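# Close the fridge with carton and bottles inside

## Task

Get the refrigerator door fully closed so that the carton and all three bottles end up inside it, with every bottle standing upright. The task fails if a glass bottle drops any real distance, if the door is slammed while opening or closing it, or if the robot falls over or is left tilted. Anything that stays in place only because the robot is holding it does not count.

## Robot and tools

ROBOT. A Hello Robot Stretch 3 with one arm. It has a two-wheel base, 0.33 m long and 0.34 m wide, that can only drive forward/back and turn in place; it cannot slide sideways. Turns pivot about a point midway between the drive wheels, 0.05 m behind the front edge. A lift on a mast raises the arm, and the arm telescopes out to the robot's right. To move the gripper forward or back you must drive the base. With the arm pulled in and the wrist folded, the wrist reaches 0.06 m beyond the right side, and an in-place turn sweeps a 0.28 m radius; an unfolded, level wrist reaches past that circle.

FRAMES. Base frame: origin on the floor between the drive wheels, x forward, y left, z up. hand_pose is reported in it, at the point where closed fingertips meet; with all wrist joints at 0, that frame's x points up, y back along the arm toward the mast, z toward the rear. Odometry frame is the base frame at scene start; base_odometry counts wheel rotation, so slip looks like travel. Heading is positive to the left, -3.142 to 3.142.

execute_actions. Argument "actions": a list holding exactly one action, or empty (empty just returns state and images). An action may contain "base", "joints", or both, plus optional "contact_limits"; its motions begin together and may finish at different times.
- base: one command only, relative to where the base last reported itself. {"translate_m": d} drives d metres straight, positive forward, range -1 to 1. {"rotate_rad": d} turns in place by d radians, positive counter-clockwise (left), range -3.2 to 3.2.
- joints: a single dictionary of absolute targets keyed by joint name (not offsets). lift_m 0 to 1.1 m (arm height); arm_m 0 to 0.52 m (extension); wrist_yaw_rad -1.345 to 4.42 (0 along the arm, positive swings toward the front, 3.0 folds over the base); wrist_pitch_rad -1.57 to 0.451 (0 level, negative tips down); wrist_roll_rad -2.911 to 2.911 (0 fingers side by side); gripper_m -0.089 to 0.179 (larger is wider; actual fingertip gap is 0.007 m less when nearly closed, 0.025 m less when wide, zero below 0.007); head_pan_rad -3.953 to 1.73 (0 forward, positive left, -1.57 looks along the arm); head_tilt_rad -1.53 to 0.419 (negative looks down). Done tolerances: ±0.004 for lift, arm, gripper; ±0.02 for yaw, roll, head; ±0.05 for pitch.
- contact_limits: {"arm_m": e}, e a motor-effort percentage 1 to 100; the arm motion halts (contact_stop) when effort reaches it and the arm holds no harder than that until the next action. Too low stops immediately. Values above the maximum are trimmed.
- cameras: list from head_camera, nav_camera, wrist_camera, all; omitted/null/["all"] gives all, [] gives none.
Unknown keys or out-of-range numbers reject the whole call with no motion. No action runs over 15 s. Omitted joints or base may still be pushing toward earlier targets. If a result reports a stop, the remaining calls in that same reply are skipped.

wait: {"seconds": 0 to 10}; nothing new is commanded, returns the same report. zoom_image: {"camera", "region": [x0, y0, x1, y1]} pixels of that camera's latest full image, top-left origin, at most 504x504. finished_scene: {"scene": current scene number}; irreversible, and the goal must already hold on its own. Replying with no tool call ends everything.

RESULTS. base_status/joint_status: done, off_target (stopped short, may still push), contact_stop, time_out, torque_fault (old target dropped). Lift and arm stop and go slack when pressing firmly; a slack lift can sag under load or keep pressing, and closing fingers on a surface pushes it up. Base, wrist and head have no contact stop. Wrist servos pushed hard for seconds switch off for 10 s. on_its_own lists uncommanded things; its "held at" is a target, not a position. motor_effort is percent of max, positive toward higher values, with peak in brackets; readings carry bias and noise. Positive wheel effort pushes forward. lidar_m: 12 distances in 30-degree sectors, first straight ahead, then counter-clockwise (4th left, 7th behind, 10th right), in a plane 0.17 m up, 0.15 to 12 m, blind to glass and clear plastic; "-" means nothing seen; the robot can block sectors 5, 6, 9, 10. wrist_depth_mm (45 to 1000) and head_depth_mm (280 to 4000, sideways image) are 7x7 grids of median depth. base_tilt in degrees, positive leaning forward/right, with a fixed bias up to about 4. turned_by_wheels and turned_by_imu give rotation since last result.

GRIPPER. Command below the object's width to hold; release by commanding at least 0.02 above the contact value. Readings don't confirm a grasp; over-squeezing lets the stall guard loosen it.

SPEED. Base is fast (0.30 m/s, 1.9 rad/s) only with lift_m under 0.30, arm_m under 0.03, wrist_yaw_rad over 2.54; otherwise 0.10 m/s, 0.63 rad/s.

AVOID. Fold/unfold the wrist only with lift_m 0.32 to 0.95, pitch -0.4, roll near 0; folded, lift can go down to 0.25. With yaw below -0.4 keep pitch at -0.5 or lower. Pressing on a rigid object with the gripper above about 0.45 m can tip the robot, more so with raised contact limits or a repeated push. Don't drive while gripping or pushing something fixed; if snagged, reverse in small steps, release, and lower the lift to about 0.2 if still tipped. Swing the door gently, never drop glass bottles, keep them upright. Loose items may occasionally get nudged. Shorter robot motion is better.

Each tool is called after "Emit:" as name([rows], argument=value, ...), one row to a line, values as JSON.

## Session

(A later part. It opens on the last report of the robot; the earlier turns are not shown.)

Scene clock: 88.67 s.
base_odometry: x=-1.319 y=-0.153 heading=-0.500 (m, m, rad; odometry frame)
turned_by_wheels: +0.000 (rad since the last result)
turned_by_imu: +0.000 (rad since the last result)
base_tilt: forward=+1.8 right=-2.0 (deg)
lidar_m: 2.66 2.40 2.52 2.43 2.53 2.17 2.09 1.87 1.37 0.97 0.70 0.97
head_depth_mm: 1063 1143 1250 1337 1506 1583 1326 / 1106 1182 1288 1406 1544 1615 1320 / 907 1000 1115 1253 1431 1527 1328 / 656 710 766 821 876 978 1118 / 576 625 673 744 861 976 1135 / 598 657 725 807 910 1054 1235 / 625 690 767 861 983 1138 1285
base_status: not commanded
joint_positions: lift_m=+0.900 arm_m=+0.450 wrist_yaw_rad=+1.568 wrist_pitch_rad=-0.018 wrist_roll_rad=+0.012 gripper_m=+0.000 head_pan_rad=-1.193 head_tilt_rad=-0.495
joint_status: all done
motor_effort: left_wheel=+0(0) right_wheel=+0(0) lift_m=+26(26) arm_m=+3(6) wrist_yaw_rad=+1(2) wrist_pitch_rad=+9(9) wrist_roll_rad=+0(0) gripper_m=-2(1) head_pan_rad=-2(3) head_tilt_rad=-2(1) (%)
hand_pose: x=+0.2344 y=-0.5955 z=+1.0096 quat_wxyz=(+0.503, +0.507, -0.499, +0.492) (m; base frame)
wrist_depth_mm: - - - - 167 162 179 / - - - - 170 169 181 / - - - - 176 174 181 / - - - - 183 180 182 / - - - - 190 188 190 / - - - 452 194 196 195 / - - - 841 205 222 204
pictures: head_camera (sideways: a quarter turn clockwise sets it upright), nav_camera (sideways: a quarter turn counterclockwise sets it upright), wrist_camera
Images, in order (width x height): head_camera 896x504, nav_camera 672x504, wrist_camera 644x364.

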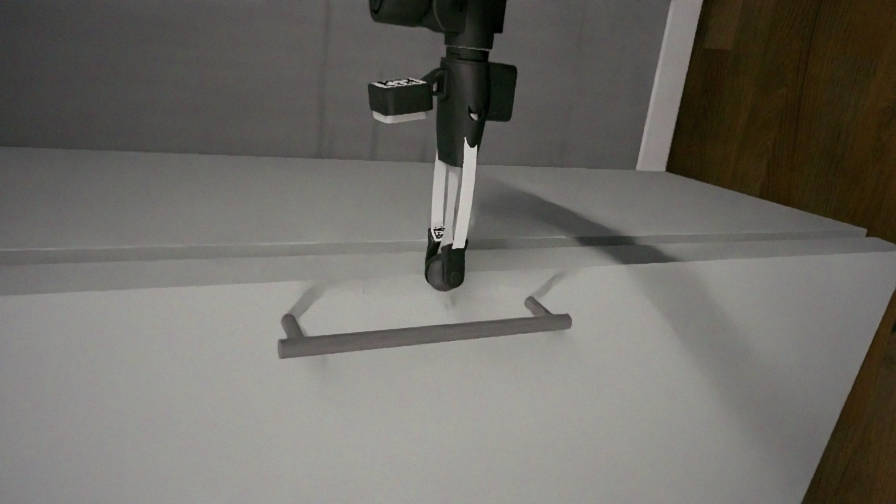

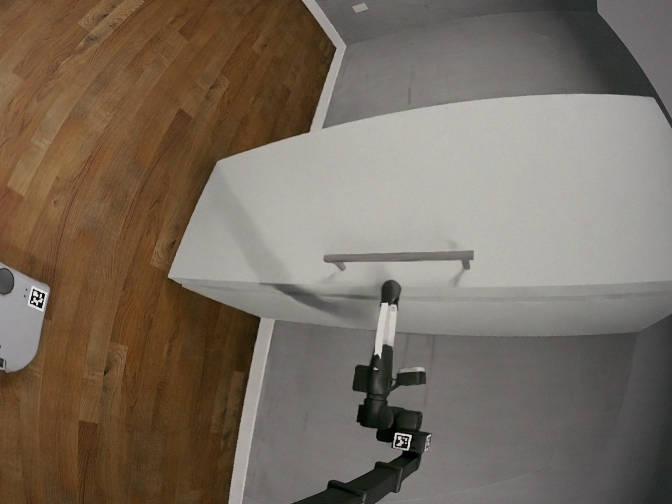

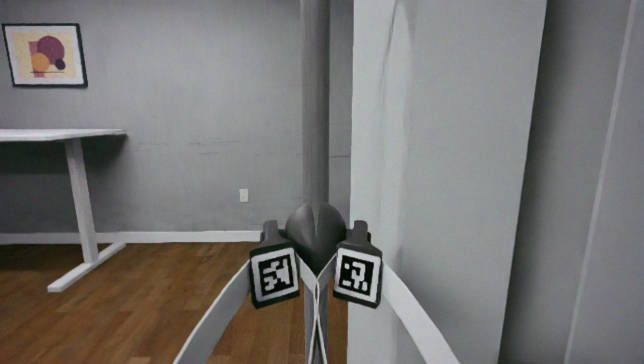

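Emit:
execute_actions([
  {"joints":{"arm_m":0.49,"gripper_m":0.179,"lift_m":0.66,"head_tilt_rad":-0.8}},
], cameras=["wrist_camera"])

Emit:
execute_actions([
  {"base":{"translate_m":0.04}},
], cameras=["wrist_camera","head_camera"])

Scene clock: 96.17 s.
base_odometry: x=-1.319 y=-0.153 heading=-0.500 (m, m, rad; odometry frame)
turned_by_wheels: +0.000 (rad since the last result)
turned_by_imu: +0.000 (rad since the last result)
base_tilt: forward=+1.7 right=-2.0 (deg)
lidar_m: 2.66 2.40 2.52 2.43 2.53 2.17 2.09 1.88 1.37 0.97 0.70 0.96
head_depth_mm: 1089 1230 1386 1676 1565 1320 1149 / 1126 1272 1453 1720 1553 1313 1152 / 949 1126 1409 1681 1545 1317 1156 / 669 760 869 1038 1249 1330 1164 / 586 656 771 953 1195 1328 1160 / 610 710 839 1026 1308 1334 1161 / 644 749 894 1105 1445 1334 1162
base_status: not commanded
joint_positions: lift_m=+0.660 arm_m=+0.490 wrist_yaw_rad=+1.568 wrist_pitch_rad=-0.018 wrist_roll_rad=+0.012 gripper_m=+0.179 head_pan_rad=-1.193 head_tilt_rad=-0.790
joint_status: all done
motor_effort: left_wheel=+0(0) right_wheel=+1(0) lift_m=+14(21) arm_m=+3(1) wrist_yaw_rad=+1(1) wrist_pitch_rad=+9(9) wrist_roll_rad=+0(0) gripper_m=-1(84) head_pan_rad=-3(3) head_tilt_rad=-4(20) (%)
hand_pose: x=+0.2344 y=-0.6354 z=+0.7703 quat_wxyz=(+0.503, +0.507, -0.499, +0.492) (m; base frame)
wrist_depth_mm: - - - - 161 189 162 / - - - 205 166 201 167 / - - - - 172 203 173 / - - - - 178 203 179 / - - - - 185 217 186 / - - - - 192 235 193 / - - - - 201 203 203
pictures: wrist_camera
Images, in order (width x height): wrist_camera 644x364.

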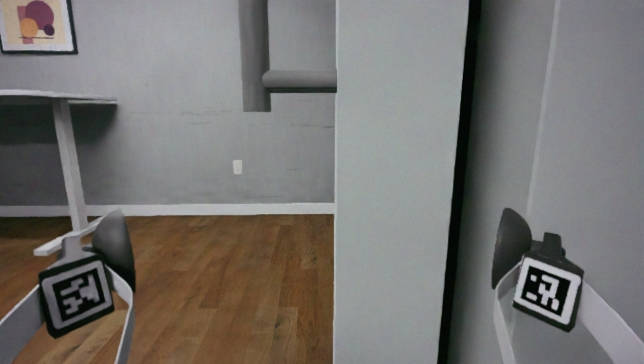

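Scene clock: 98.17 s.
base_odometry: x=-1.284 y=-0.173 heading=-0.500 (m, m, rad; odometry frame)
turned_by_wheels: +0.000 (rad since the last result)
turned_by_imu: +0.000 (rad since the last result)
base_tilt: forward=+1.7 right=-2.1 (deg)
lidar_m: 2.61 2.36 2.52 2.44 2.53 2.21 2.13 1.87 1.36 0.83 0.68 0.97
head_depth_mm: 1097 1230 1383 1675 1550 1314 1158 / 1109 1273 1452 1719 1554 1320 1155 / 784 941 1165 1416 1518 1320 1154 / 589 675 773 949 1159 1333 1163 / 578 668 773 959 1207 1327 1162 / 619 712 841 1032 1326 1329 1161 / 648 749 900 1113 1457 1322 1158
base_status: done
joint_positions: lift_m=+0.660 arm_m=+0.490 wrist_yaw_rad=+1.568 wrist_pitch_rad=-0.018 wrist_roll_rad=+0.012 gripper_m=+0.179 head_pan_rad=-1.193 head_tilt_rad=-0.790
joint_status: not commanded
motor_effort: left_wheel=+0(4) right_wheel=+0(2) lift_m=+14(14) arm_m=+3(3) wrist_yaw_rad=+1(2) wrist_pitch_rad=+9(9) wrist_roll_rad=+0(0) gripper_m=+0(0) head_pan_rad=-3(3) head_tilt_rad=-4(4) (%)
hand_pose: x=+0.2344 y=-0.6354 z=+0.7703 quat_wxyz=(+0.503, +0.507, -0.499, +0.492) (m; base frame)
wrist_depth_mm: - - - - 125 126 136 / - - 174 168 130 130 137 / - - - - 134 169 137 / - - - - 139 168 140 / - - - - 144 169 144 / - - - - 148 149 148 / - - - - 154 190 156
pictures: head_camera (sideways: a quarter turn clockwise sets it upright), wrist_camera
Images, in order (width x height): head_camera 896x504, wrist_camera 644x364.

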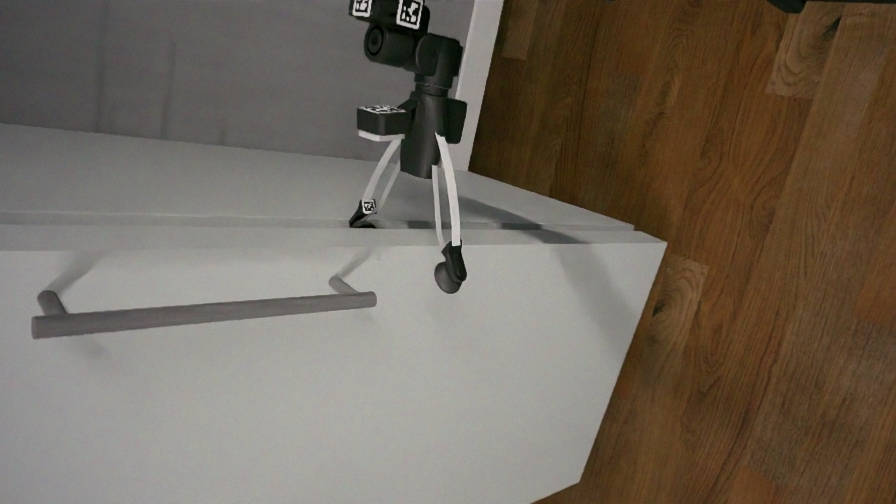

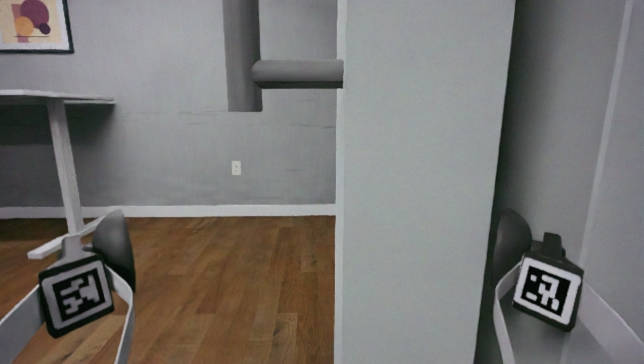

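Emit:
execute_actions([
  {"base":{"translate_m":0.07}},
], cameras=["wrist_camera"])

Emit:
execute_actions([
  {"base":{"translate_m":0.03},"joints":{"arm_m":0.3}},
], cameras=["wrist_camera"])

Emit:
execute_actions([
  {"base":{"translate_m":0.09},"joints":{"arm_m":0.17}},
])

Scene clock: 108.20 s.
base_odometry: x=-1.223 y=-0.206 heading=-0.500 (m, m, rad; odometry frame)
turned_by_wheels: +0.000 (rad since the last result)
turned_by_imu: -0.022 (rad since the last result)
base_tilt: forward=+1.7 right=-1.9 (deg)
lidar_m: 2.55 2.29 2.53 2.44 2.52 2.29 2.20 1.91 1.38 0.65 0.65 0.95
head_depth_mm: 1092 1232 1390 1705 1541 1318 1147 / 1059 1234 1451 1729 1545 1326 1152 / 584 718 880 1062 1468 1319 1150 / 532 603 713 865 1081 1292 1159 / 575 658 775 932 1167 1329 1150 / 601 692 817 999 1289 1331 1160 / 630 734 871 1079 1456 1337 1164
base_status: done
joint_positions: lift_m=+0.660 arm_m=+0.490 wrist_yaw_rad=+1.563 wrist_pitch_rad=-0.022 wrist_roll_rad=+0.011 gripper_m=+0.179 head_pan_rad=-1.193 head_tilt_rad=-0.790
joint_status: not commanded
motor_effort: left_wheel=-3(26) right_wheel=+4(26) lift_m=+14(14) arm_m=+2(3) wrist_yaw_rad=+5(20) wrist_pitch_rad=+11(13) wrist_roll_rad=+1(0) gripper_m=+0(1) head_pan_rad=-3(3) head_tilt_rad=-4(3) (%)
hand_pose: x=+0.2343 y=-0.6368 z=+0.7694 quat_wxyz=(+0.505, +0.506, -0.499, +0.490) (m; base frame)
wrist_depth_mm: - 116 - 78 77 76 129 / - 122 - 80 80 79 129 / - - - 83 82 82 130 / - - - 86 85 85 130 / - - - 90 88 88 130 / - - - 93 91 91 123 / - - - 97 95 128 137
pictures: wrist_camera
Images, in order (width x height): wrist_camera 644x364.

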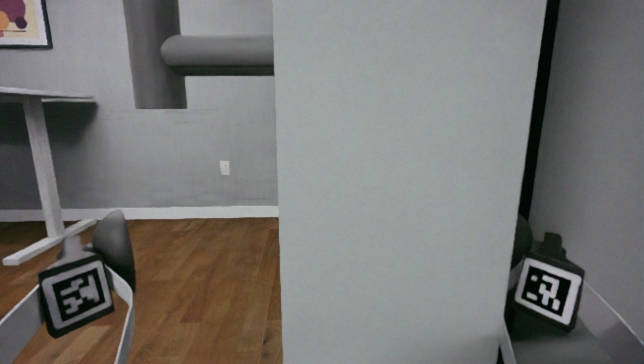

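Scene clock: 110.83 s.
base_odometry: x=-1.196 y=-0.221 heading=-0.500 (m, m, rad; odometry frame)
turned_by_wheels: +0.000 (rad since the last result)
turned_by_imu: +0.000 (rad since the last result)
base_tilt: forward=+1.8 right=-2.0 (deg)
lidar_m: 2.52 2.27 2.53 2.44 2.51 2.33 2.23 1.92 1.37 0.77 0.48 0.91
head_depth_mm: 1098 1231 1395 1621 1488 1319 1149 / 842 1188 1433 1706 1479 1316 1148 / 646 732 855 1028 1435 1324 1153 / 435 493 573 673 844 1138 1153 / 399 454 538 640 857 1210 1158 / 424 463 582 785 1084 1303 1165 / 485 580 726 965 1459 1331 1161
base_status: done
joint_positions: lift_m=+0.660 arm_m=+0.300 wrist_yaw_rad=+1.566 wrist_pitch_rad=-0.022 wrist_roll_rad=+0.011 gripper_m=+0.179 head_pan_rad=-1.193 head_tilt_rad=-0.790
joint_status: all done
motor_effort: left_wheel=+0(6) right_wheel=+0(12) lift_m=+14(14) arm_m=-3(6) wrist_yaw_rad=+3(14) wrist_pitch_rad=+11(11) wrist_roll_rad=+0(0) gripper_m=+0(0) head_pan_rad=-3(3) head_tilt_rad=-3(4) (%)
hand_pose: x=+0.2343 y=-0.4466 z=+0.7695 quat_wxyz=(+0.504, +0.507, -0.498, +0.491) (m; base frame)
wrist_depth_mm: - - - 101 91 84 492 / - - 160 104 94 88 550 / - - - 107 97 90 567 / - - - 111 100 94 608 / - - - 115 103 96 615 / - - - 119 107 99 594 / - - - 125 110 438 426
pictures: wrist_camera
Images, in order (width x height): wrist_camera 644x364.

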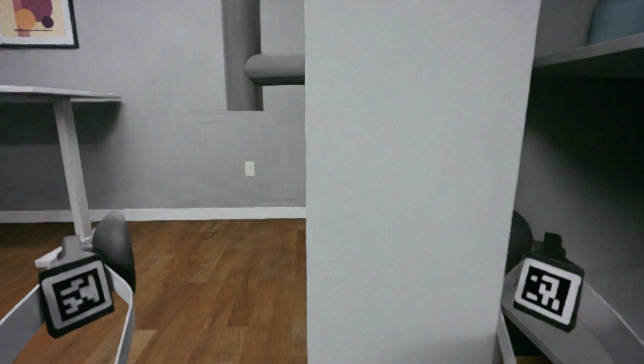

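Scene clock: 113.20 s.
base_odometry: x=-1.117 y=-0.264 heading=-0.500 (m, m, rad; odometry frame)
turned_by_wheels: +0.000 (rad since the last result)
turned_by_imu: -0.001 (rad since the last result)
base_tilt: forward=+1.8 right=-1.9 (deg)
lidar_m: 2.43 2.19 2.53 2.44 2.52 2.42 2.32 1.91 1.37 0.76 0.36 0.36
head_depth_mm: 842 1209 1406 1636 1595 1289 1147 / 645 716 826 1566 1551 1273 1155 / 1034 946 1311 1150 1334 1276 1154 / 1072 954 1357 1194 1311 1302 1151 / 1101 955 1347 1237 1438 1334 1141 / 929 953 1126 1211 1367 707 881 / 811 881 952 577 484 600 1160
base_status: done
joint_positions: lift_m=+0.660 arm_m=+0.170 wrist_yaw_rad=+1.567 wrist_pitch_rad=-0.022 wrist_roll_rad=+0.011 gripper_m=+0.179 head_pan_rad=-1.193 head_tilt_rad=-0.790
joint_status: all done
motor_effort: left_wheel=+0(3) right_wheel=+0(9) lift_m=+14(14) arm_m=-3(2) wrist_yaw_rad=+1(8) wrist_pitch_rad=+11(11) wrist_roll_rad=+0(0) gripper_m=+1(0) head_pan_rad=-3(3) head_tilt_rad=-4(3) (%)
hand_pose: x=+0.2343 y=-0.3162 z=+0.7695 quat_wxyz=(+0.504, +0.507, -0.498, +0.491) (m; base frame)
wrist_depth_mm: - - 163 200 258 360 465 / - - 169 207 268 381 470 / - - 173 214 279 406 493 / - - 179 223 293 432 507 / - - 187 230 306 423 519 / - - 195 238 321 429 524 / - - 203 246 339 536 566
pictures: head_camera (sideways: a quarter turn clockwise sets it upright), nav_camera (sideways: a quarter turn counterclockwise sets it upright), wrist_camera
Images, in order (width x height): head_camera 896x504, nav_camera 672x504, wrist_camera 644x364.

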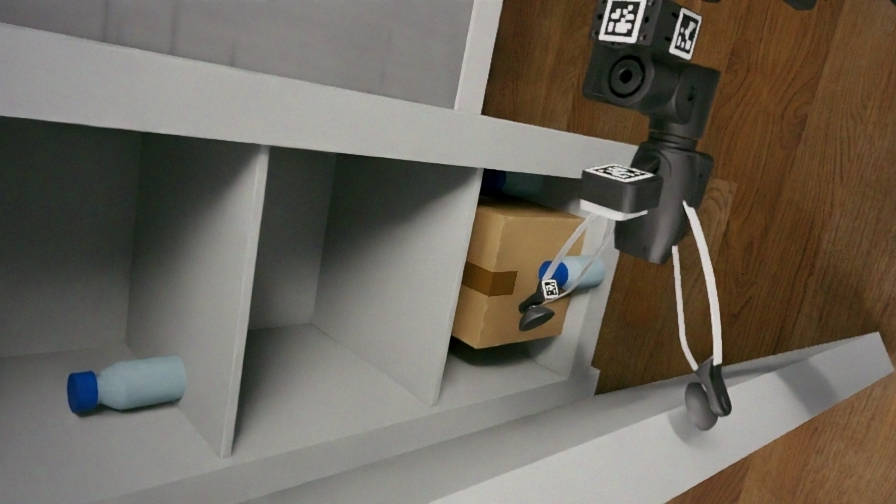

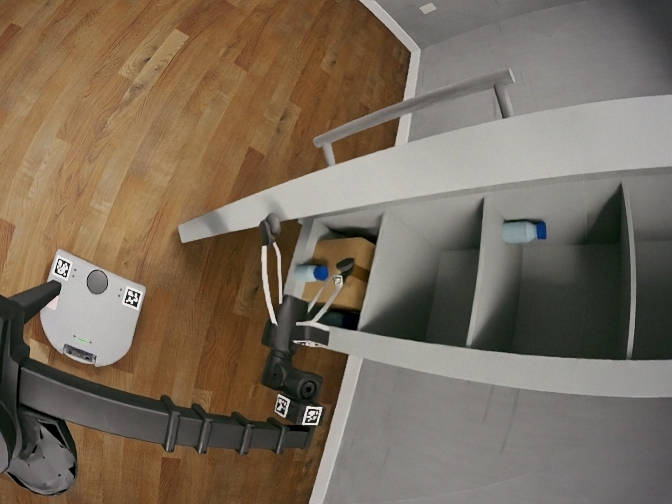

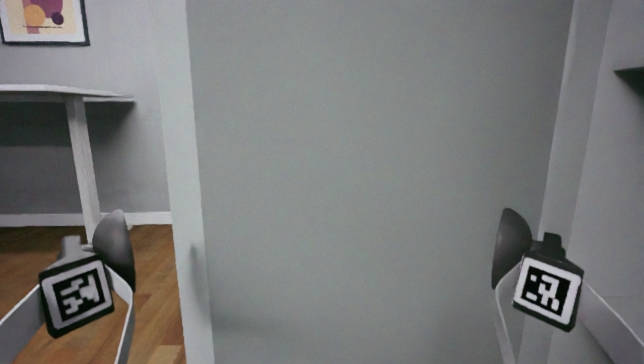

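Emit:
execute_actions([
  {"base":{"translate_m":0.27},"joints":{"gripper_m":0,"head_pan_rad":-1.5}},
], cameras=["nav_camera"])

Emit:
execute_actions([
  {"joints":{"gripper_m":0.14,"wrist_yaw_rad":0,"lift_m":0.13}},
])

Scene clock: 121.23 s.
base_odometry: x=-0.881 y=-0.393 heading=-0.500 (m, m, rad; odometry frame)
turned_by_wheels: +0.000 (rad since the last result)
turned_by_imu: -0.006 (rad since the last result)
base_tilt: forward=+1.7 right=-2.1 (deg)
lidar_m: 2.17 1.95 2.54 2.43 2.52 2.70 2.59 1.91 0.78 0.72 0.45 0.33
head_depth_mm: 632 760 1504 1749 1563 1343 - / 726 748 850 1021 1524 1301 1149 / 1013 944 1276 1156 1304 1291 1150 / 1018 952 1314 1153 1252 1270 1149 / 1011 957 1307 1161 1248 1275 1154 / 1013 878 1220 1096 1256 1258 1134 / 824 831 842 925 920 954 884
base_status: done
joint_positions: lift_m=+0.660 arm_m=+0.170 wrist_yaw_rad=+1.573 wrist_pitch_rad=-0.022 wrist_roll_rad=+0.011 gripper_m=+0.000 head_pan_rad=-1.493 head_tilt_rad=-0.791
joint_status: all done
motor_effort: left_wheel=+0(11) right_wheel=+0(17) lift_m=+14(14) arm_m=-2(3) wrist_yaw_rad=-3(14) wrist_pitch_rad=+11(13) wrist_roll_rad=+0(0) gripper_m=-2(84) head_pan_rad=-3(20) head_tilt_rad=-3(3) (%)
hand_pose: x=+0.2343 y=-0.3147 z=+0.7694 quat_wxyz=(+0.503, +0.509, -0.496, +0.492) (m; base frame)
wrist_depth_mm: 206 211 217 219 225 230 235 / 214 218 221 227 231 236 241 / 221 223 229 235 237 246 250 / 229 231 236 242 246 252 261 / 238 239 244 - 257 266 271 / - 247 250 264 269 272 283 / - 258 266 269 281 290 298
pictures: nav_camera (sideways: a quarter turn counterclockwise sets it upright)
Images, in order (width x height): nav_camera 672x504.

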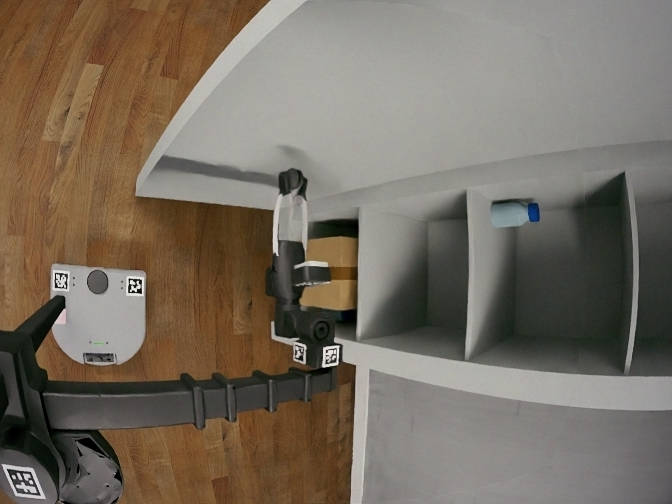

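Scene clock: 126.90 s.
base_odometry: x=-0.881 y=-0.393 heading=-0.500 (m, m, rad; odometry frame)
turned_by_wheels: +0.000 (rad since the last result)
turned_by_imu: +0.000 (rad since the last result)
base_tilt: forward=+1.7 right=-2.0 (deg)
lidar_m: 2.16 1.96 2.54 2.43 2.53 2.70 2.58 1.91 0.78 0.72 0.45 0.33
head_depth_mm: 631 761 1484 1725 1554 1311 1145 / 724 745 850 1020 1469 1325 1155 / 1020 947 1272 1158 1337 1328 1202 / 1013 951 1311 1159 1263 1318 1149 / 1016 953 1307 1165 1337 1323 1154 / 1006 878 1226 1106 1245 1273 1144 / 824 830 843 927 915 899 881
base_status: not commanded
joint_positions: lift_m=+0.130 arm_m=+0.170 wrist_yaw_rad=+0.003 wrist_pitch_rad=-0.021 wrist_roll_rad=+0.011 gripper_m=+0.140 head_pan_rad=-1.493 head_tilt_rad=-0.791
joint_status: all done
motor_effort: left_wheel=+1(1) right_wheel=-1(0) lift_m=+14(15) arm_m=-2(2) wrist_yaw_rad=-3(3) wrist_pitch_rad=+11(11) wrist_roll_rad=+0(0) gripper_m=+1(82) head_pan_rad=-3(3) head_tilt_rad=-4(4) (%)
hand_pose: x=-0.0206 y=-0.5709 z=+0.2396 quat_wxyz=(+0.703, +0.009, -0.711, -0.007) (m; base frame)
wrist_depth_mm: 397 339 345 601 377 316 840 / 387 346 350 356 380 329 862 / 383 363 363 375 379 903 864 / 380 378 331 385 385 900 953 / 386 387 330 390 388 782 786 / 347 - 358 362 371 - 563 / 359 389 397 391 392 414 432
pictures: head_camera (sideways: a quarter turn clockwise sets it upright), nav_camera (sideways: a quarter turn counterclockwise sets it upright), wrist_camera
Images, in order (width x height): head_camera 896x504, nav_camera 672x504, wrist_camera 644x364.

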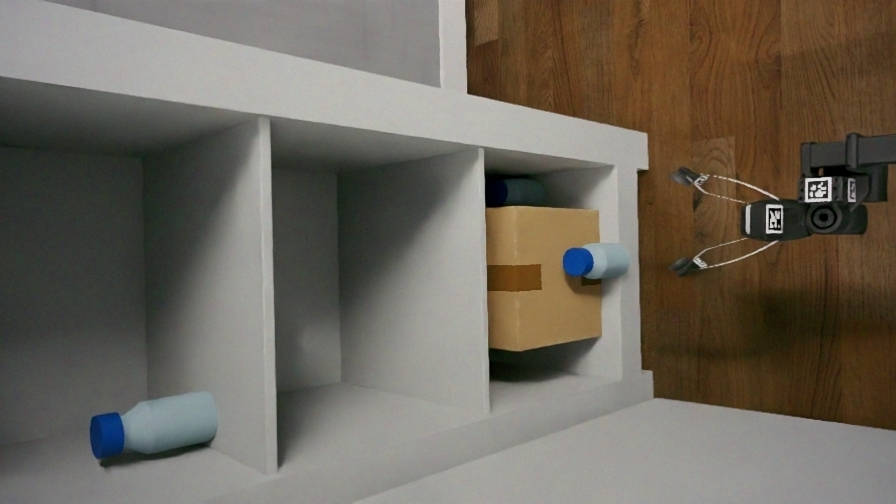

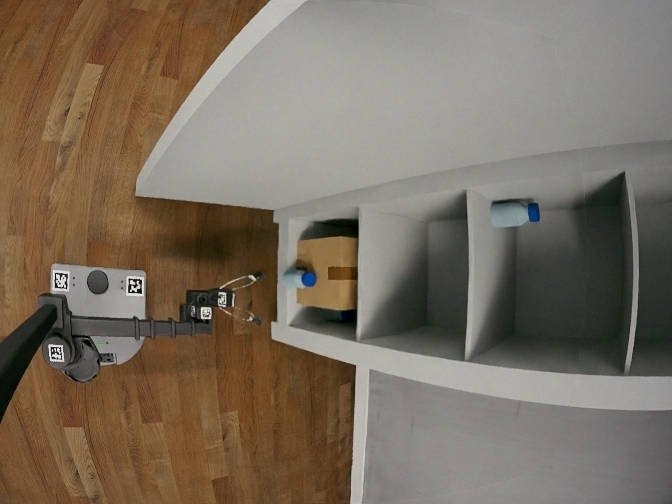

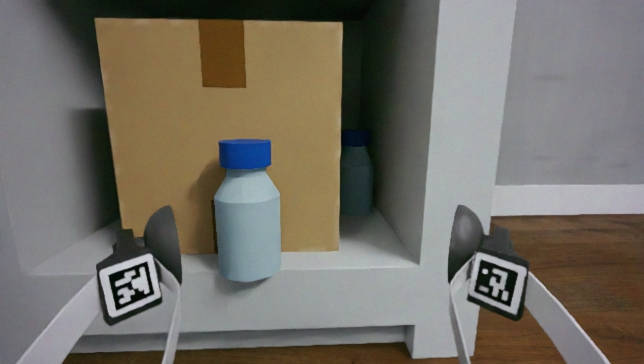

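Emit:
execute_actions([
  {"base":{"translate_m":0.075},"joints":{"lift_m":0.075}},
], cameras=["wrist_camera"])

Emit:
execute_actions([
  {"joints":{"arm_m":0.46}},
])

Scene clock: 132.07 s.
base_odometry: x=-0.815 y=-0.429 heading=-0.500 (m, m, rad; odometry frame)
turned_by_wheels: +0.000 (rad since the last result)
turned_by_imu: +0.000 (rad since the last result)
base_tilt: forward=+1.7 right=-2.1 (deg)
lidar_m: 2.09 1.89 2.55 2.43 2.52 2.78 2.66 1.91 0.79 0.73 0.34 0.26
head_depth_mm: 705 743 830 1709 1546 1324 1148 / 977 900 1069 1085 1270 1318 1158 / 1011 948 1303 1158 1327 1322 1195 / 1015 951 1302 1160 1261 1322 1146 / 1015 909 1293 1162 1357 1337 1150 / 847 831 885 976 1047 1013 980 / 643 695 721 702 688 674 658
base_status: done
joint_positions: lift_m=+0.075 arm_m=+0.170 wrist_yaw_rad=+0.003 wrist_pitch_rad=-0.021 wrist_roll_rad=+0.011 gripper_m=+0.140 head_pan_rad=-1.493 head_tilt_rad=-0.791
joint_status: all done
motor_effort: left_wheel=+0(5) right_wheel=+0(3) lift_m=+14(13) arm_m=-2(2) wrist_yaw_rad=-2(4) wrist_pitch_rad=+11(11) wrist_roll_rad=+0(0) gripper_m=+1(1) head_pan_rad=-3(3) head_tilt_rad=-3(3) (%)
hand_pose: x=-0.0207 y=-0.5709 z=+0.1847 quat_wxyz=(+0.703, +0.009, -0.711, -0.007) (m; base frame)
wrist_depth_mm: 302 406 340 345 433 321 841 / 301 408 348 351 434 330 883 / 312 408 362 318 433 343 903 / 324 414 371 320 438 347 906 / 336 341 344 350 353 361 645 / 343 - 353 363 400 - 451 / 344 352 352 349 350 350 347
pictures: wrist_camera
Images, in order (width x height): wrist_camera 644x364.

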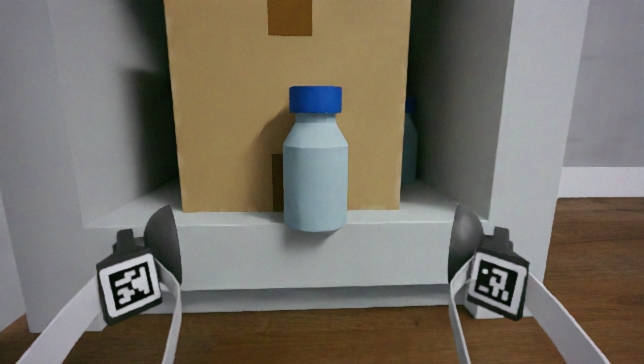

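Scene clock: 134.93 s.
base_odometry: x=-0.815 y=-0.429 heading=-0.501 (m, m, rad; odometry frame)
turned_by_wheels: +0.000 (rad since the last result)
turned_by_imu: -0.005 (rad since the last result)
base_tilt: forward=+1.7 right=-2.0 (deg)
lidar_m: 2.09 1.89 2.54 2.42 2.52 2.78 2.66 1.93 0.79 0.73 0.34 0.26
head_depth_mm: 697 750 837 1717 1546 1309 1147 / 986 897 1050 1087 1272 1308 1151 / 1018 949 1315 1181 1332 1332 1154 / 1013 949 1310 1151 1252 1301 1156 / 1014 909 1313 1159 1344 1330 1147 / 870 843 903 997 1063 1024 987 / 647 697 735 714 697 680 665
base_status: not commanded
joint_positions: lift_m=+0.075 arm_m=+0.386 wrist_yaw_rad=+0.013 wrist_pitch_rad=-0.023 wrist_roll_rad=+0.011 gripper_m=+0.140 head_pan_rad=-1.493 head_tilt_rad=-0.791
joint_status: arm_m contact_stop (moved +0.215 of +0.290)
on_its_own: arm_m is slack since a contact_stop, until your next command for it (your +0.460 is given up)
motor_effort: left_wheel=-2(6) right_wheel=+3(9) lift_m=+14(15) arm_m=+1(29) wrist_yaw_rad=-10(10) wrist_pitch_rad=+12(16) wrist_roll_rad=+0(0) gripper_m=-1(6) head_pan_rad=-3(3) head_tilt_rad=-3(4) (%)
hand_pose: x=-0.0182 y=-0.7861 z=+0.1842 quat_wxyz=(+0.703, +0.013, -0.711, -0.004) (m; base frame)
wrist_depth_mm: 145 145 146 95 151 154 215 / 149 150 151 97 155 160 216 / 154 155 157 105 161 167 214 / 158 162 161 102 167 173 216 / 163 166 165 99 174 267 215 / 170 - 173 103 180 - 205 / - 167 153 107 161 169 168
pictures: head_camera (sideways: a quarter turn clockwise sets it upright), nav_camera (sideways: a quarter turn counterclockwise sets it upright), wrist_camera
Images, in order (width x height): head_camera 896x504, nav_camera 672x504, wrist_camera 644x364.

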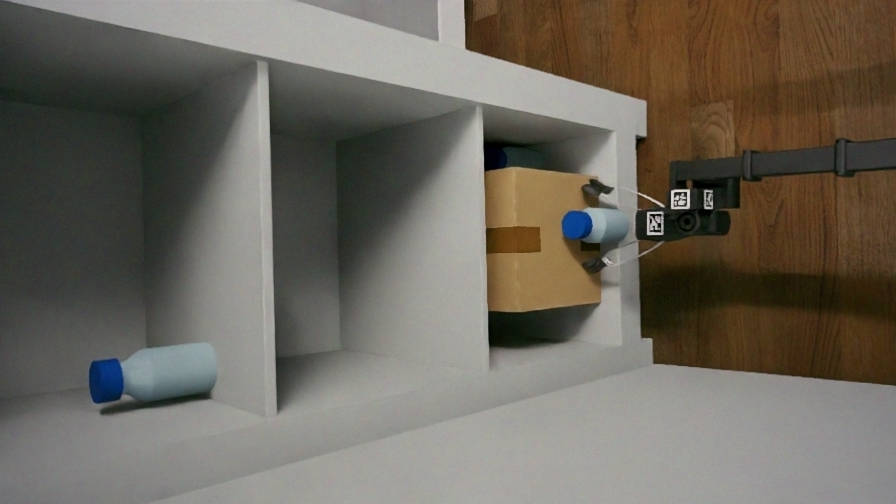

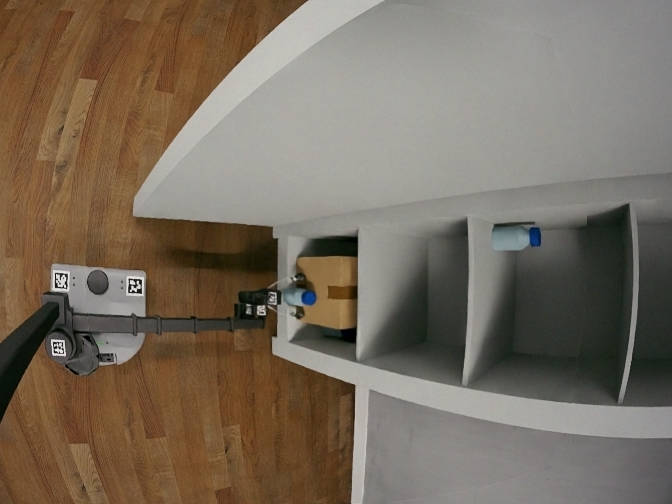

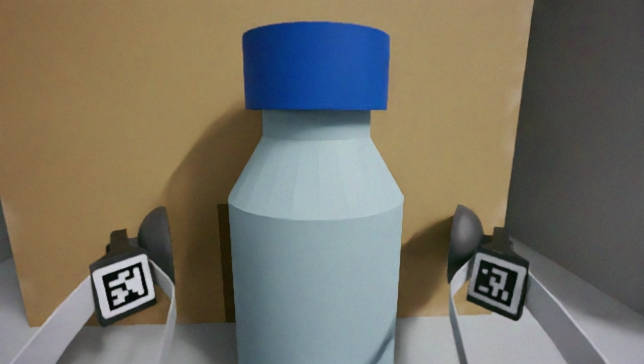

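It's heavy but moves; low, so push harder.

Emit:
execute_actions([
  {"joints":{"arm_m":0.44},"contact_limits":{"arm_m":50}},
], cameras=["wrist_camera"])

Emit:
execute_actions([
  {"joints":{"arm_m":0.25}},
], cameras=[])

Emit:
execute_actions([
  {"joints":{"gripper_m":0.03,"lift_m":0.055}},
], cameras=[])

Emit:
execute_actions([
  {"joints":{"arm_m":0.35}},
])

Scene clock: 141.40 s.
base_odometry: x=-0.815 y=-0.429 heading=-0.500 (m, m, rad; odometry frame)
turned_by_wheels: +0.000 (rad since the last result)
turned_by_imu: -0.010 (rad since the last result)
base_tilt: forward=+1.8 right=-2.0 (deg)
lidar_m: 2.09 1.87 2.50 2.37 2.46 2.79 2.65 2.01 0.83 0.77 0.34 0.28
head_depth_mm: 698 779 935 1744 1554 1310 1157 / 970 902 1020 1118 1358 1315 1154 / 1062 948 1336 1206 1394 1268 1158 / 1057 957 1326 1200 1309 1331 1154 / 1055 915 1331 1196 1373 1339 1149 / 910 875 954 1035 1091 1042 1005 / 684 738 752 728 705 686 667
base_status: not commanded
joint_positions: lift_m=+0.075 arm_m=+0.437 wrist_yaw_rad=+0.026 wrist_pitch_rad=-0.027 wrist_roll_rad=+0.012 gripper_m=+0.140 head_pan_rad=-1.493 head_tilt_rad=-0.791
joint_status: all done
on_its_own: arm_m is at rest, and its effort (+27) is outside its rest range (-14 to +14); wrist_yaw_rad is at rest, and its effort (-20) is outside its rest range (-12 to +12)
motor_effort: left_wheel=+0(4) right_wheel=+0(6) lift_m=+14(14) arm_m=+27(37) wrist_yaw_rad=-20(19) wrist_pitch_rad=+14(15) wrist_roll_rad=+0(0) gripper_m=-7(8) head_pan_rad=-3(3) head_tilt_rad=-3(3) (%)
contact_limits: arm_m 45 (drawing in: default 20, maximum 33; extending or still: default 28, maximum 45)
hand_pose: x=-0.0148 y=-0.8377 z=+0.1832 quat_wxyz=(+0.703, +0.019, -0.711, -0.001) (m; base frame)
wrist_depth_mm: 138 139 140 88 144 147 209 / 142 144 100 90 149 152 211 / 148 149 150 98 155 158 210 / 153 154 105 96 160 164 211 / 158 160 98 92 165 259 211 / - 168 104 95 173 - 202 / 159 166 110 99 160 167 167
pictures: wrist_camera
Images, in order (width x height): wrist_camera 644x364.

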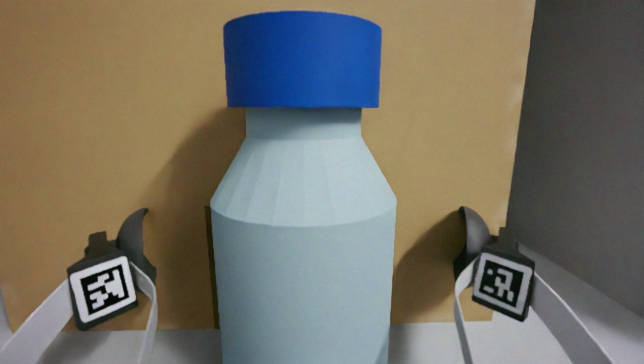

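Scene clock: 144.03 s.
base_odometry: x=-0.815 y=-0.429 heading=-0.500 (m, m, rad; odometry frame)
turned_by_wheels: +0.000 (rad since the last result)
turned_by_imu: +0.000 (rad since the last result)
base_tilt: forward=+1.8 right=-2.1 (deg)
lidar_m: 2.09 1.87 2.50 2.38 2.46 2.80 2.66 2.01 0.83 0.77 0.34 0.28
head_depth_mm: 698 779 937 1754 1530 1320 1147 / 967 899 1022 1123 1351 1322 1150 / 1063 941 1332 1213 1392 1344 1139 / 1053 948 1331 1192 1317 1324 1163 / 1051 916 1324 1196 1390 1330 1159 / 903 871 950 1037 1090 1045 1003 / 683 734 751 724 703 685 666
base_status: not commanded
joint_positions: lift_m=+0.075 arm_m=+0.250 wrist_yaw_rad=+0.045 wrist_pitch_rad=-0.021 wrist_roll_rad=+0.012 gripper_m=+0.140 head_pan_rad=-1.493 head_tilt_rad=-0.791
joint_status: all done
on_its_own: wrist_yaw_rad is held at +0.043, not at your +0.000, by its stall guard, which is not easing now
motor_effort: left_wheel=+0(3) right_wheel=+0(4) lift_m=+14(14) arm_m=-3(23) wrist_yaw_rad=-2(12) wrist_pitch_rad=+11(14) wrist_roll_rad=+0(0) gripper_m=+1(7) head_pan_rad=-3(3) head_tilt_rad=-4(3) (%)
hand_pose: x=-0.0100 y=-0.6507 z=+0.1846 quat_wxyz=(+0.703, +0.024, -0.711, +0.008) (m; base frame)
wrist_depth_mm: 295 374 312 316 318 330 278 / 298 374 320 321 331 328 291 / 297 400 331 283 338 332 300 / 295 405 343 281 352 330 858 / 303 336 313 312 319 322 547 / 314 - 320 321 327 - 427 / 323 349 347 349 352 343 346
pictures: none
No camera images: the call's "cameras" was empty. Leave "cameras" out to get every camera's image.

Scene clock: 145.63 s.
base_odometry: x=-0.815 y=-0.429 heading=-0.500 (m, m, rad; odometry frame)
turned_by_wheels: +0.000 (rad since the last result)
turned_by_imu: +0.000 (rad since the last result)
base_tilt: forward=+1.9 right=-1.9 (deg)
lidar_m: 2.09 1.87 2.51 2.38 2.46 2.79 2.66 2.01 0.83 0.83 0.34 0.28
head_depth_mm: 696 779 932 1766 1544 1310 1156 / 976 893 1020 1115 1359 1323 1149 / 1055 946 1330 1212 1397 1325 1132 / 1059 950 1334 1196 1321 1323 1156 / 1054 910 1330 1197 1385 1324 1150 / 908 873 945 1046 1093 1045 997 / 685 737 749 730 706 684 668
base_status: not commanded
joint_positions: lift_m=+0.055 arm_m=+0.250 wrist_yaw_rad=+0.045 wrist_pitch_rad=-0.021 wrist_roll_rad=+0.012 gripper_m=+0.030 head_pan_rad=-1.493 head_tilt_rad=-0.791
joint_status: all done
on_its_own: wrist_yaw_rad is held at +0.043, not at your +0.000, by its stall guard, which is not easing now
motor_effort: left_wheel=+0(0) right_wheel=+0(1) lift_m=+15(13) arm_m=-3(3) wrist_yaw_rad=-2(1) wrist_pitch_rad=+11(11) wrist_roll_rad=+0(0) gripper_m=-1(80) head_pan_rad=-2(3) head_tilt_rad=-3(3) (%)
hand_pose: x=-0.0100 y=-0.6507 z=+0.1646 quat_wxyz=(+0.703, +0.024, -0.711, +0.008) (m; base frame)
wrist_depth_mm: 296 374 310 312 320 330 282 / 293 372 320 279 331 329 290 / 295 395 329 277 337 330 303 / 299 370 342 281 352 329 797 / 305 310 312 310 318 317 506 / 315 314 319 324 363 333 396 / 318 320 322 327 320 322 326
pictures: none
No camera images: the call's "cameras" was empty. Leave "cameras" out to get every camera's image.

Scene clock: 147.60 s.
base_odometry: x=-0.815 y=-0.429 heading=-0.500 (m, m, rad; odometry frame)
turned_by_wheels: +0.000 (rad since the last result)
turned_by_imu: +0.000 (rad since the last result)
base_tilt: forward=+1.8 right=-2.0 (deg)
lidar_m: 2.09 1.87 2.51 2.38 2.46 2.79 2.66 2.01 0.83 0.83 0.34 0.28
head_depth_mm: 697 777 926 1778 1542 1309 1153 / 973 899 1015 1121 1344 1315 1152 / 1058 945 1338 1210 1396 1398 1152 / 1050 948 1339 1188 1323 1315 1160 / 1048 913 1323 1194 1370 1321 1152 / 901 873 953 1032 1089 1040 1004 / 684 738 751 725 706 685 667
base_status: not commanded
joint_positions: lift_m=+0.055 arm_m=+0.350 wrist_yaw_rad=+0.045 wrist_pitch_rad=-0.021 wrist_roll_rad=+0.012 gripper_m=+0.030 head_pan_rad=-1.493 head_tilt_rad=-0.791
joint_status: all done
on_its_own: wrist_yaw_rad is held at +0.043, not at your +0.000, by its stall guard, which is not easing now
motor_effort: left_wheel=+0(0) right_wheel=-1(0) lift_m=+14(14) arm_m=+3(2) wrist_yaw_rad=-2(2) wrist_pitch_rad=+11(11) wrist_roll_rad=+0(0) gripper_m=+0(0) head_pan_rad=-3(3) head_tilt_rad=-3(3) (%)
hand_pose: x=-0.0100 y=-0.7501 z=+0.1646 quat_wxyz=(+0.703, +0.024, -0.711, +0.008) (m; base frame)
wrist_depth_mm: 299 218 220 187 224 321 218 / 299 226 227 178 232 322 220 / 299 235 236 176 240 320 219 / 302 243 244 178 248 323 219 / 256 247 248 182 255 264 219 / 210 212 214 216 221 220 223 / 220 220 223 225 229 229 231
pictures: head_camera (sideways: a quarter turn clockwise sets it upright), nav_camera (sideways: a quarter turn counterclockwise sets it upright), wrist_camera
Images, in order (width x height): head_camera 896x504, nav_camera 672x504, wrist_camera 644x364.

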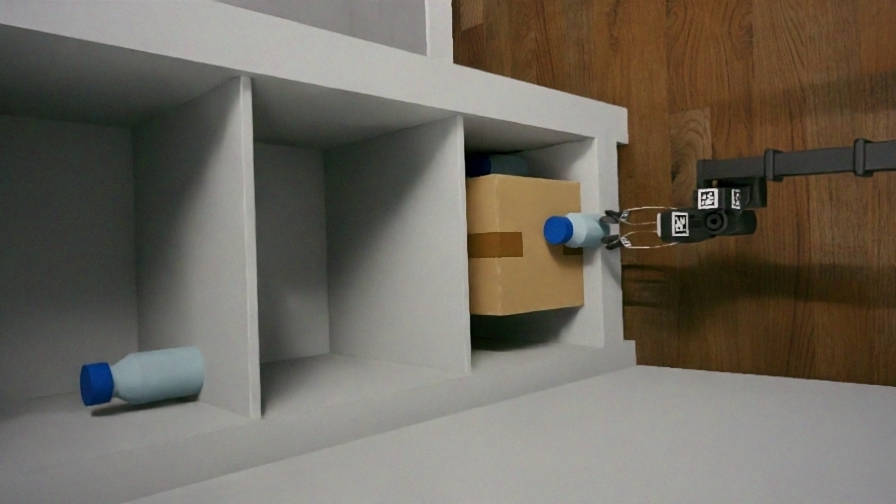

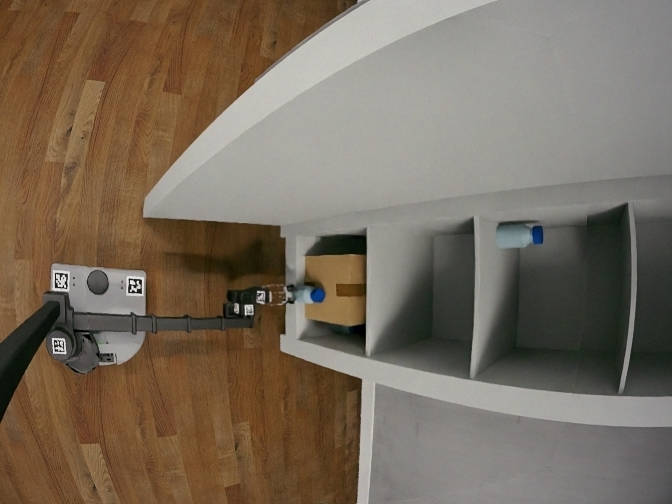

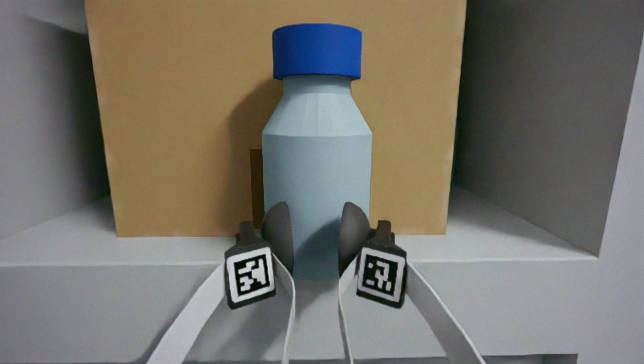

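Emit:
execute_actions([
  {"joints":{"gripper_m":0.11,"arm_m":0.41}},
], cameras=[])

Emit:
execute_actions([
  {"joints":{"gripper_m":0.0}},
], cameras=["wrist_camera"])

Emit:
execute_actions([
  {"joints":{"lift_m":0.5,"arm_m":0.3}},
])

Scene clock: 153.73 s.
base_odometry: x=-0.815 y=-0.429 heading=-0.500 (m, m, rad; odometry frame)
turned_by_wheels: +0.000 (rad since the last result)
turned_by_imu: +0.000 (rad since the last result)
base_tilt: forward=+1.7 right=-2.0 (deg)
lidar_m: 2.09 1.87 2.51 2.39 2.46 2.79 2.66 2.01 0.83 0.83 0.34 0.28
head_depth_mm: 699 772 926 1757 1533 1326 1152 / 970 896 1015 1114 1357 1322 1157 / 1056 946 1327 1209 1400 1298 1152 / 1053 947 1328 1189 1322 1299 1148 / 1057 917 1335 1201 1371 1324 1165 / 905 870 947 1043 1091 1047 1002 / 683 733 753 728 707 683 669
base_status: not commanded
joint_positions: lift_m=+0.055 arm_m=+0.410 wrist_yaw_rad=+0.045 wrist_pitch_rad=-0.021 wrist_roll_rad=+0.012 gripper_m=+0.110 head_pan_rad=-1.493 head_tilt_rad=-0.791
joint_status: all done
on_its_own: wrist_yaw_rad is held at +0.043, not at your +0.000, by its stall guard, which is not easing now
motor_effort: left_wheel=+0(0) right_wheel=+0(1) lift_m=+14(14) arm_m=+3(6) wrist_yaw_rad=-2(2) wrist_pitch_rad=+11(11) wrist_roll_rad=+0(0) gripper_m=+0(81) head_pan_rad=-3(3) head_tilt_rad=-3(4) (%)
hand_pose: x=-0.0100 y=-0.8101 z=+0.1646 quat_wxyz=(+0.703, +0.024, -0.711, +0.008) (m; base frame)
wrist_depth_mm: 164 165 165 112 169 172 215 / 170 171 171 121 174 265 217 / 174 176 175 116 179 263 215 / 181 183 182 116 186 282 217 / 188 188 136 121 194 239 216 / 181 192 155 125 171 193 183 / 153 154 154 131 159 160 161
pictures: none
No camera images: the call's "cameras" was empty. Leave "cameras" out to get every camera's image.

Scene clock: 155.33 s.
base_odometry: x=-0.815 y=-0.429 heading=-0.500 (m, m, rad; odometry frame)
turned_by_wheels: +0.000 (rad since the last result)
turned_by_imu: +0.000 (rad since the last result)
base_tilt: forward=+1.8 right=-1.9 (deg)
lidar_m: 2.09 1.87 2.51 2.39 2.47 2.80 2.66 2.01 0.83 0.83 0.34 0.28
head_depth_mm: 696 774 927 1765 1544 1314 1143 / 971 896 1020 1110 1370 1326 1155 / 1051 939 1337 1213 1396 1315 1145 / 1061 949 1330 1193 1311 1298 1155 / 1051 909 1314 1199 1382 1322 1165 / 902 867 949 1037 1095 1045 1001 / 685 736 752 727 708 684 671
base_status: not commanded
joint_positions: lift_m=+0.055 arm_m=+0.410 wrist_yaw_rad=+0.045 wrist_pitch_rad=-0.021 wrist_roll_rad=+0.012 gripper_m=+0.001 head_pan_rad=-1.493 head_tilt_rad=-0.791
joint_status: all done
on_its_own: wrist_yaw_rad is held at +0.043, not at your +0.000, by its stall guard, which is not easing now
motor_effort: left_wheel=+2(1) right_wheel=-2(2) lift_m=+14(14) arm_m=+2(3) wrist_yaw_rad=-1(2) wrist_pitch_rad=+11(11) wrist_roll_rad=+0(0) gripper_m=-26(100) head_pan_rad=-3(3) head_tilt_rad=-4(2) (%)
hand_pose: x=-0.0099 y=-0.8102 z=+0.1646 quat_wxyz=(+0.703, +0.024, -0.711, +0.008) (m; base frame)
wrist_depth_mm: 164 164 165 107 167 173 215 / 170 171 171 116 174 266 217 / 176 176 174 111 180 266 217 / 181 182 180 111 188 278 216 / 189 190 128 115 191 240 216 / 181 181 129 120 163 182 182 / 153 155 154 126 159 160 163
pictures: wrist_camera
Images, in order (width x height): wrist_camera 644x364.

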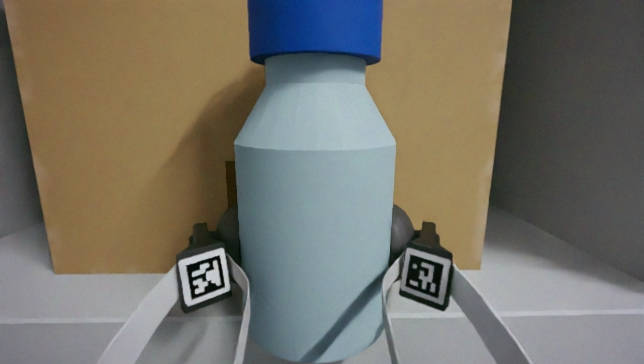

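Scene clock: 160.20 s.
base_odometry: x=-0.815 y=-0.429 heading=-0.500 (m, m, rad; odometry frame)
turned_by_wheels: +0.000 (rad since the last result)
turned_by_imu: +0.000 (rad since the last result)
base_tilt: forward=+1.8 right=-2.0 (deg)
lidar_m: 2.09 1.87 2.51 2.38 2.47 2.80 2.66 2.01 0.83 0.83 0.34 0.28
head_depth_mm: 699 777 931 1737 1544 1319 1154 / 977 896 1019 1111 1374 1333 - / 1061 948 1331 1189 - 1318 1150 / 1050 949 1325 1156 1365 1322 1157 / 1045 911 1337 1192 1370 1327 1165 / 904 872 953 1036 1091 1045 1000 / 683 735 752 728 704 687 667
base_status: not commanded
joint_positions: lift_m=+0.499 arm_m=+0.300 wrist_yaw_rad=+0.045 wrist_pitch_rad=-0.062 wrist_roll_rad=+0.012 gripper_m=+0.020 head_pan_rad=-1.493 head_tilt_rad=-0.791
joint_status: all done
on_its_own: wrist_yaw_rad is held at +0.043, not at your +0.000, by its stall guard, which is not easing now; gripper_m is held at +0.019, not at your +0.000, by its stall guard, which is not easing now; wrist_pitch_rad is at rest, and its effort (+33) is outside its rest range (-20 to +32)
motor_effort: left_wheel=+1(1) right_wheel=-1(2) lift_m=+28(29) arm_m=-3(6) wrist_yaw_rad=-2(2) wrist_pitch_rad=+33(35) wrist_roll_rad=+0(0) gripper_m=-19(26) head_pan_rad=-3(3) head_tilt_rad=-3(4) (%)
hand_pose: x=-0.0100 y=-0.6993 z=+0.5983 quat_wxyz=(+0.703, +0.038, -0.710, -0.006) (m; base frame)
wrist_depth_mm: 296 434 611 109 541 324 232 / 295 437 626 117 626 324 240 / 299 436 626 112 495 327 248 / 300 434 448 112 457 328 259 / 298 352 130 117 231 306 270 / 287 350 129 121 144 304 286 / 297 434 345 126 447 307 303
pictures: head_camera (sideways: a quarter turn clockwise sets it upright), nav_camera (sideways: a quarter turn counterclockwise sets it upright), wrist_camera
Images, in order (width x height): head_camera 896x504, nav_camera 672x504, wrist_camera 644x364.

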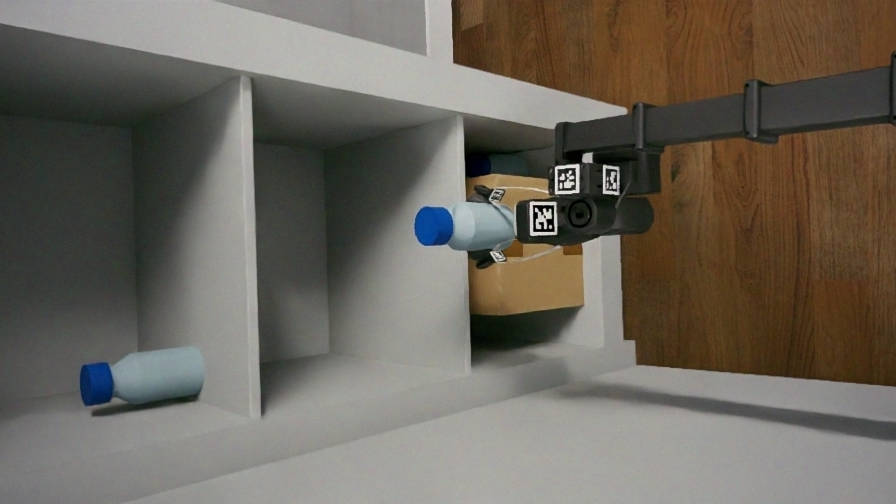

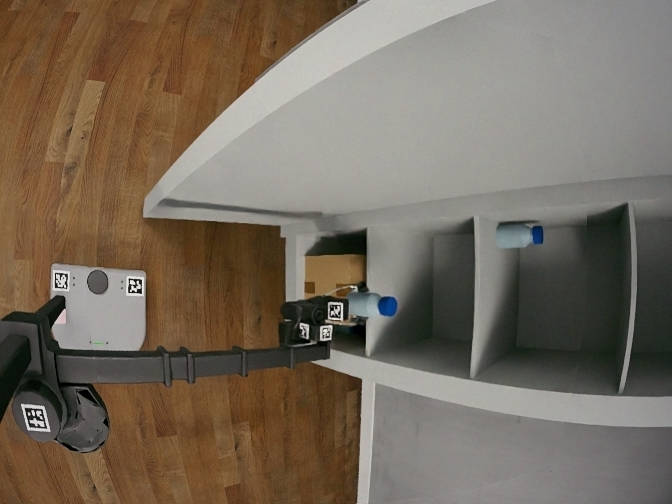

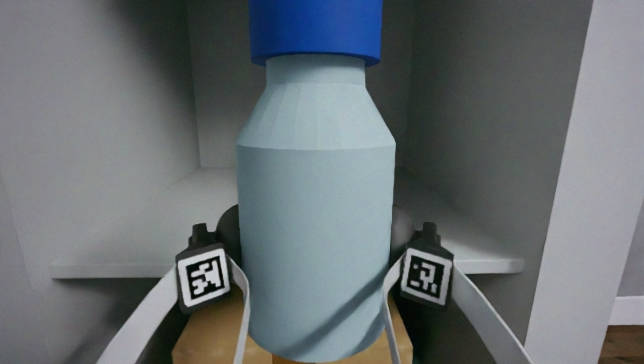

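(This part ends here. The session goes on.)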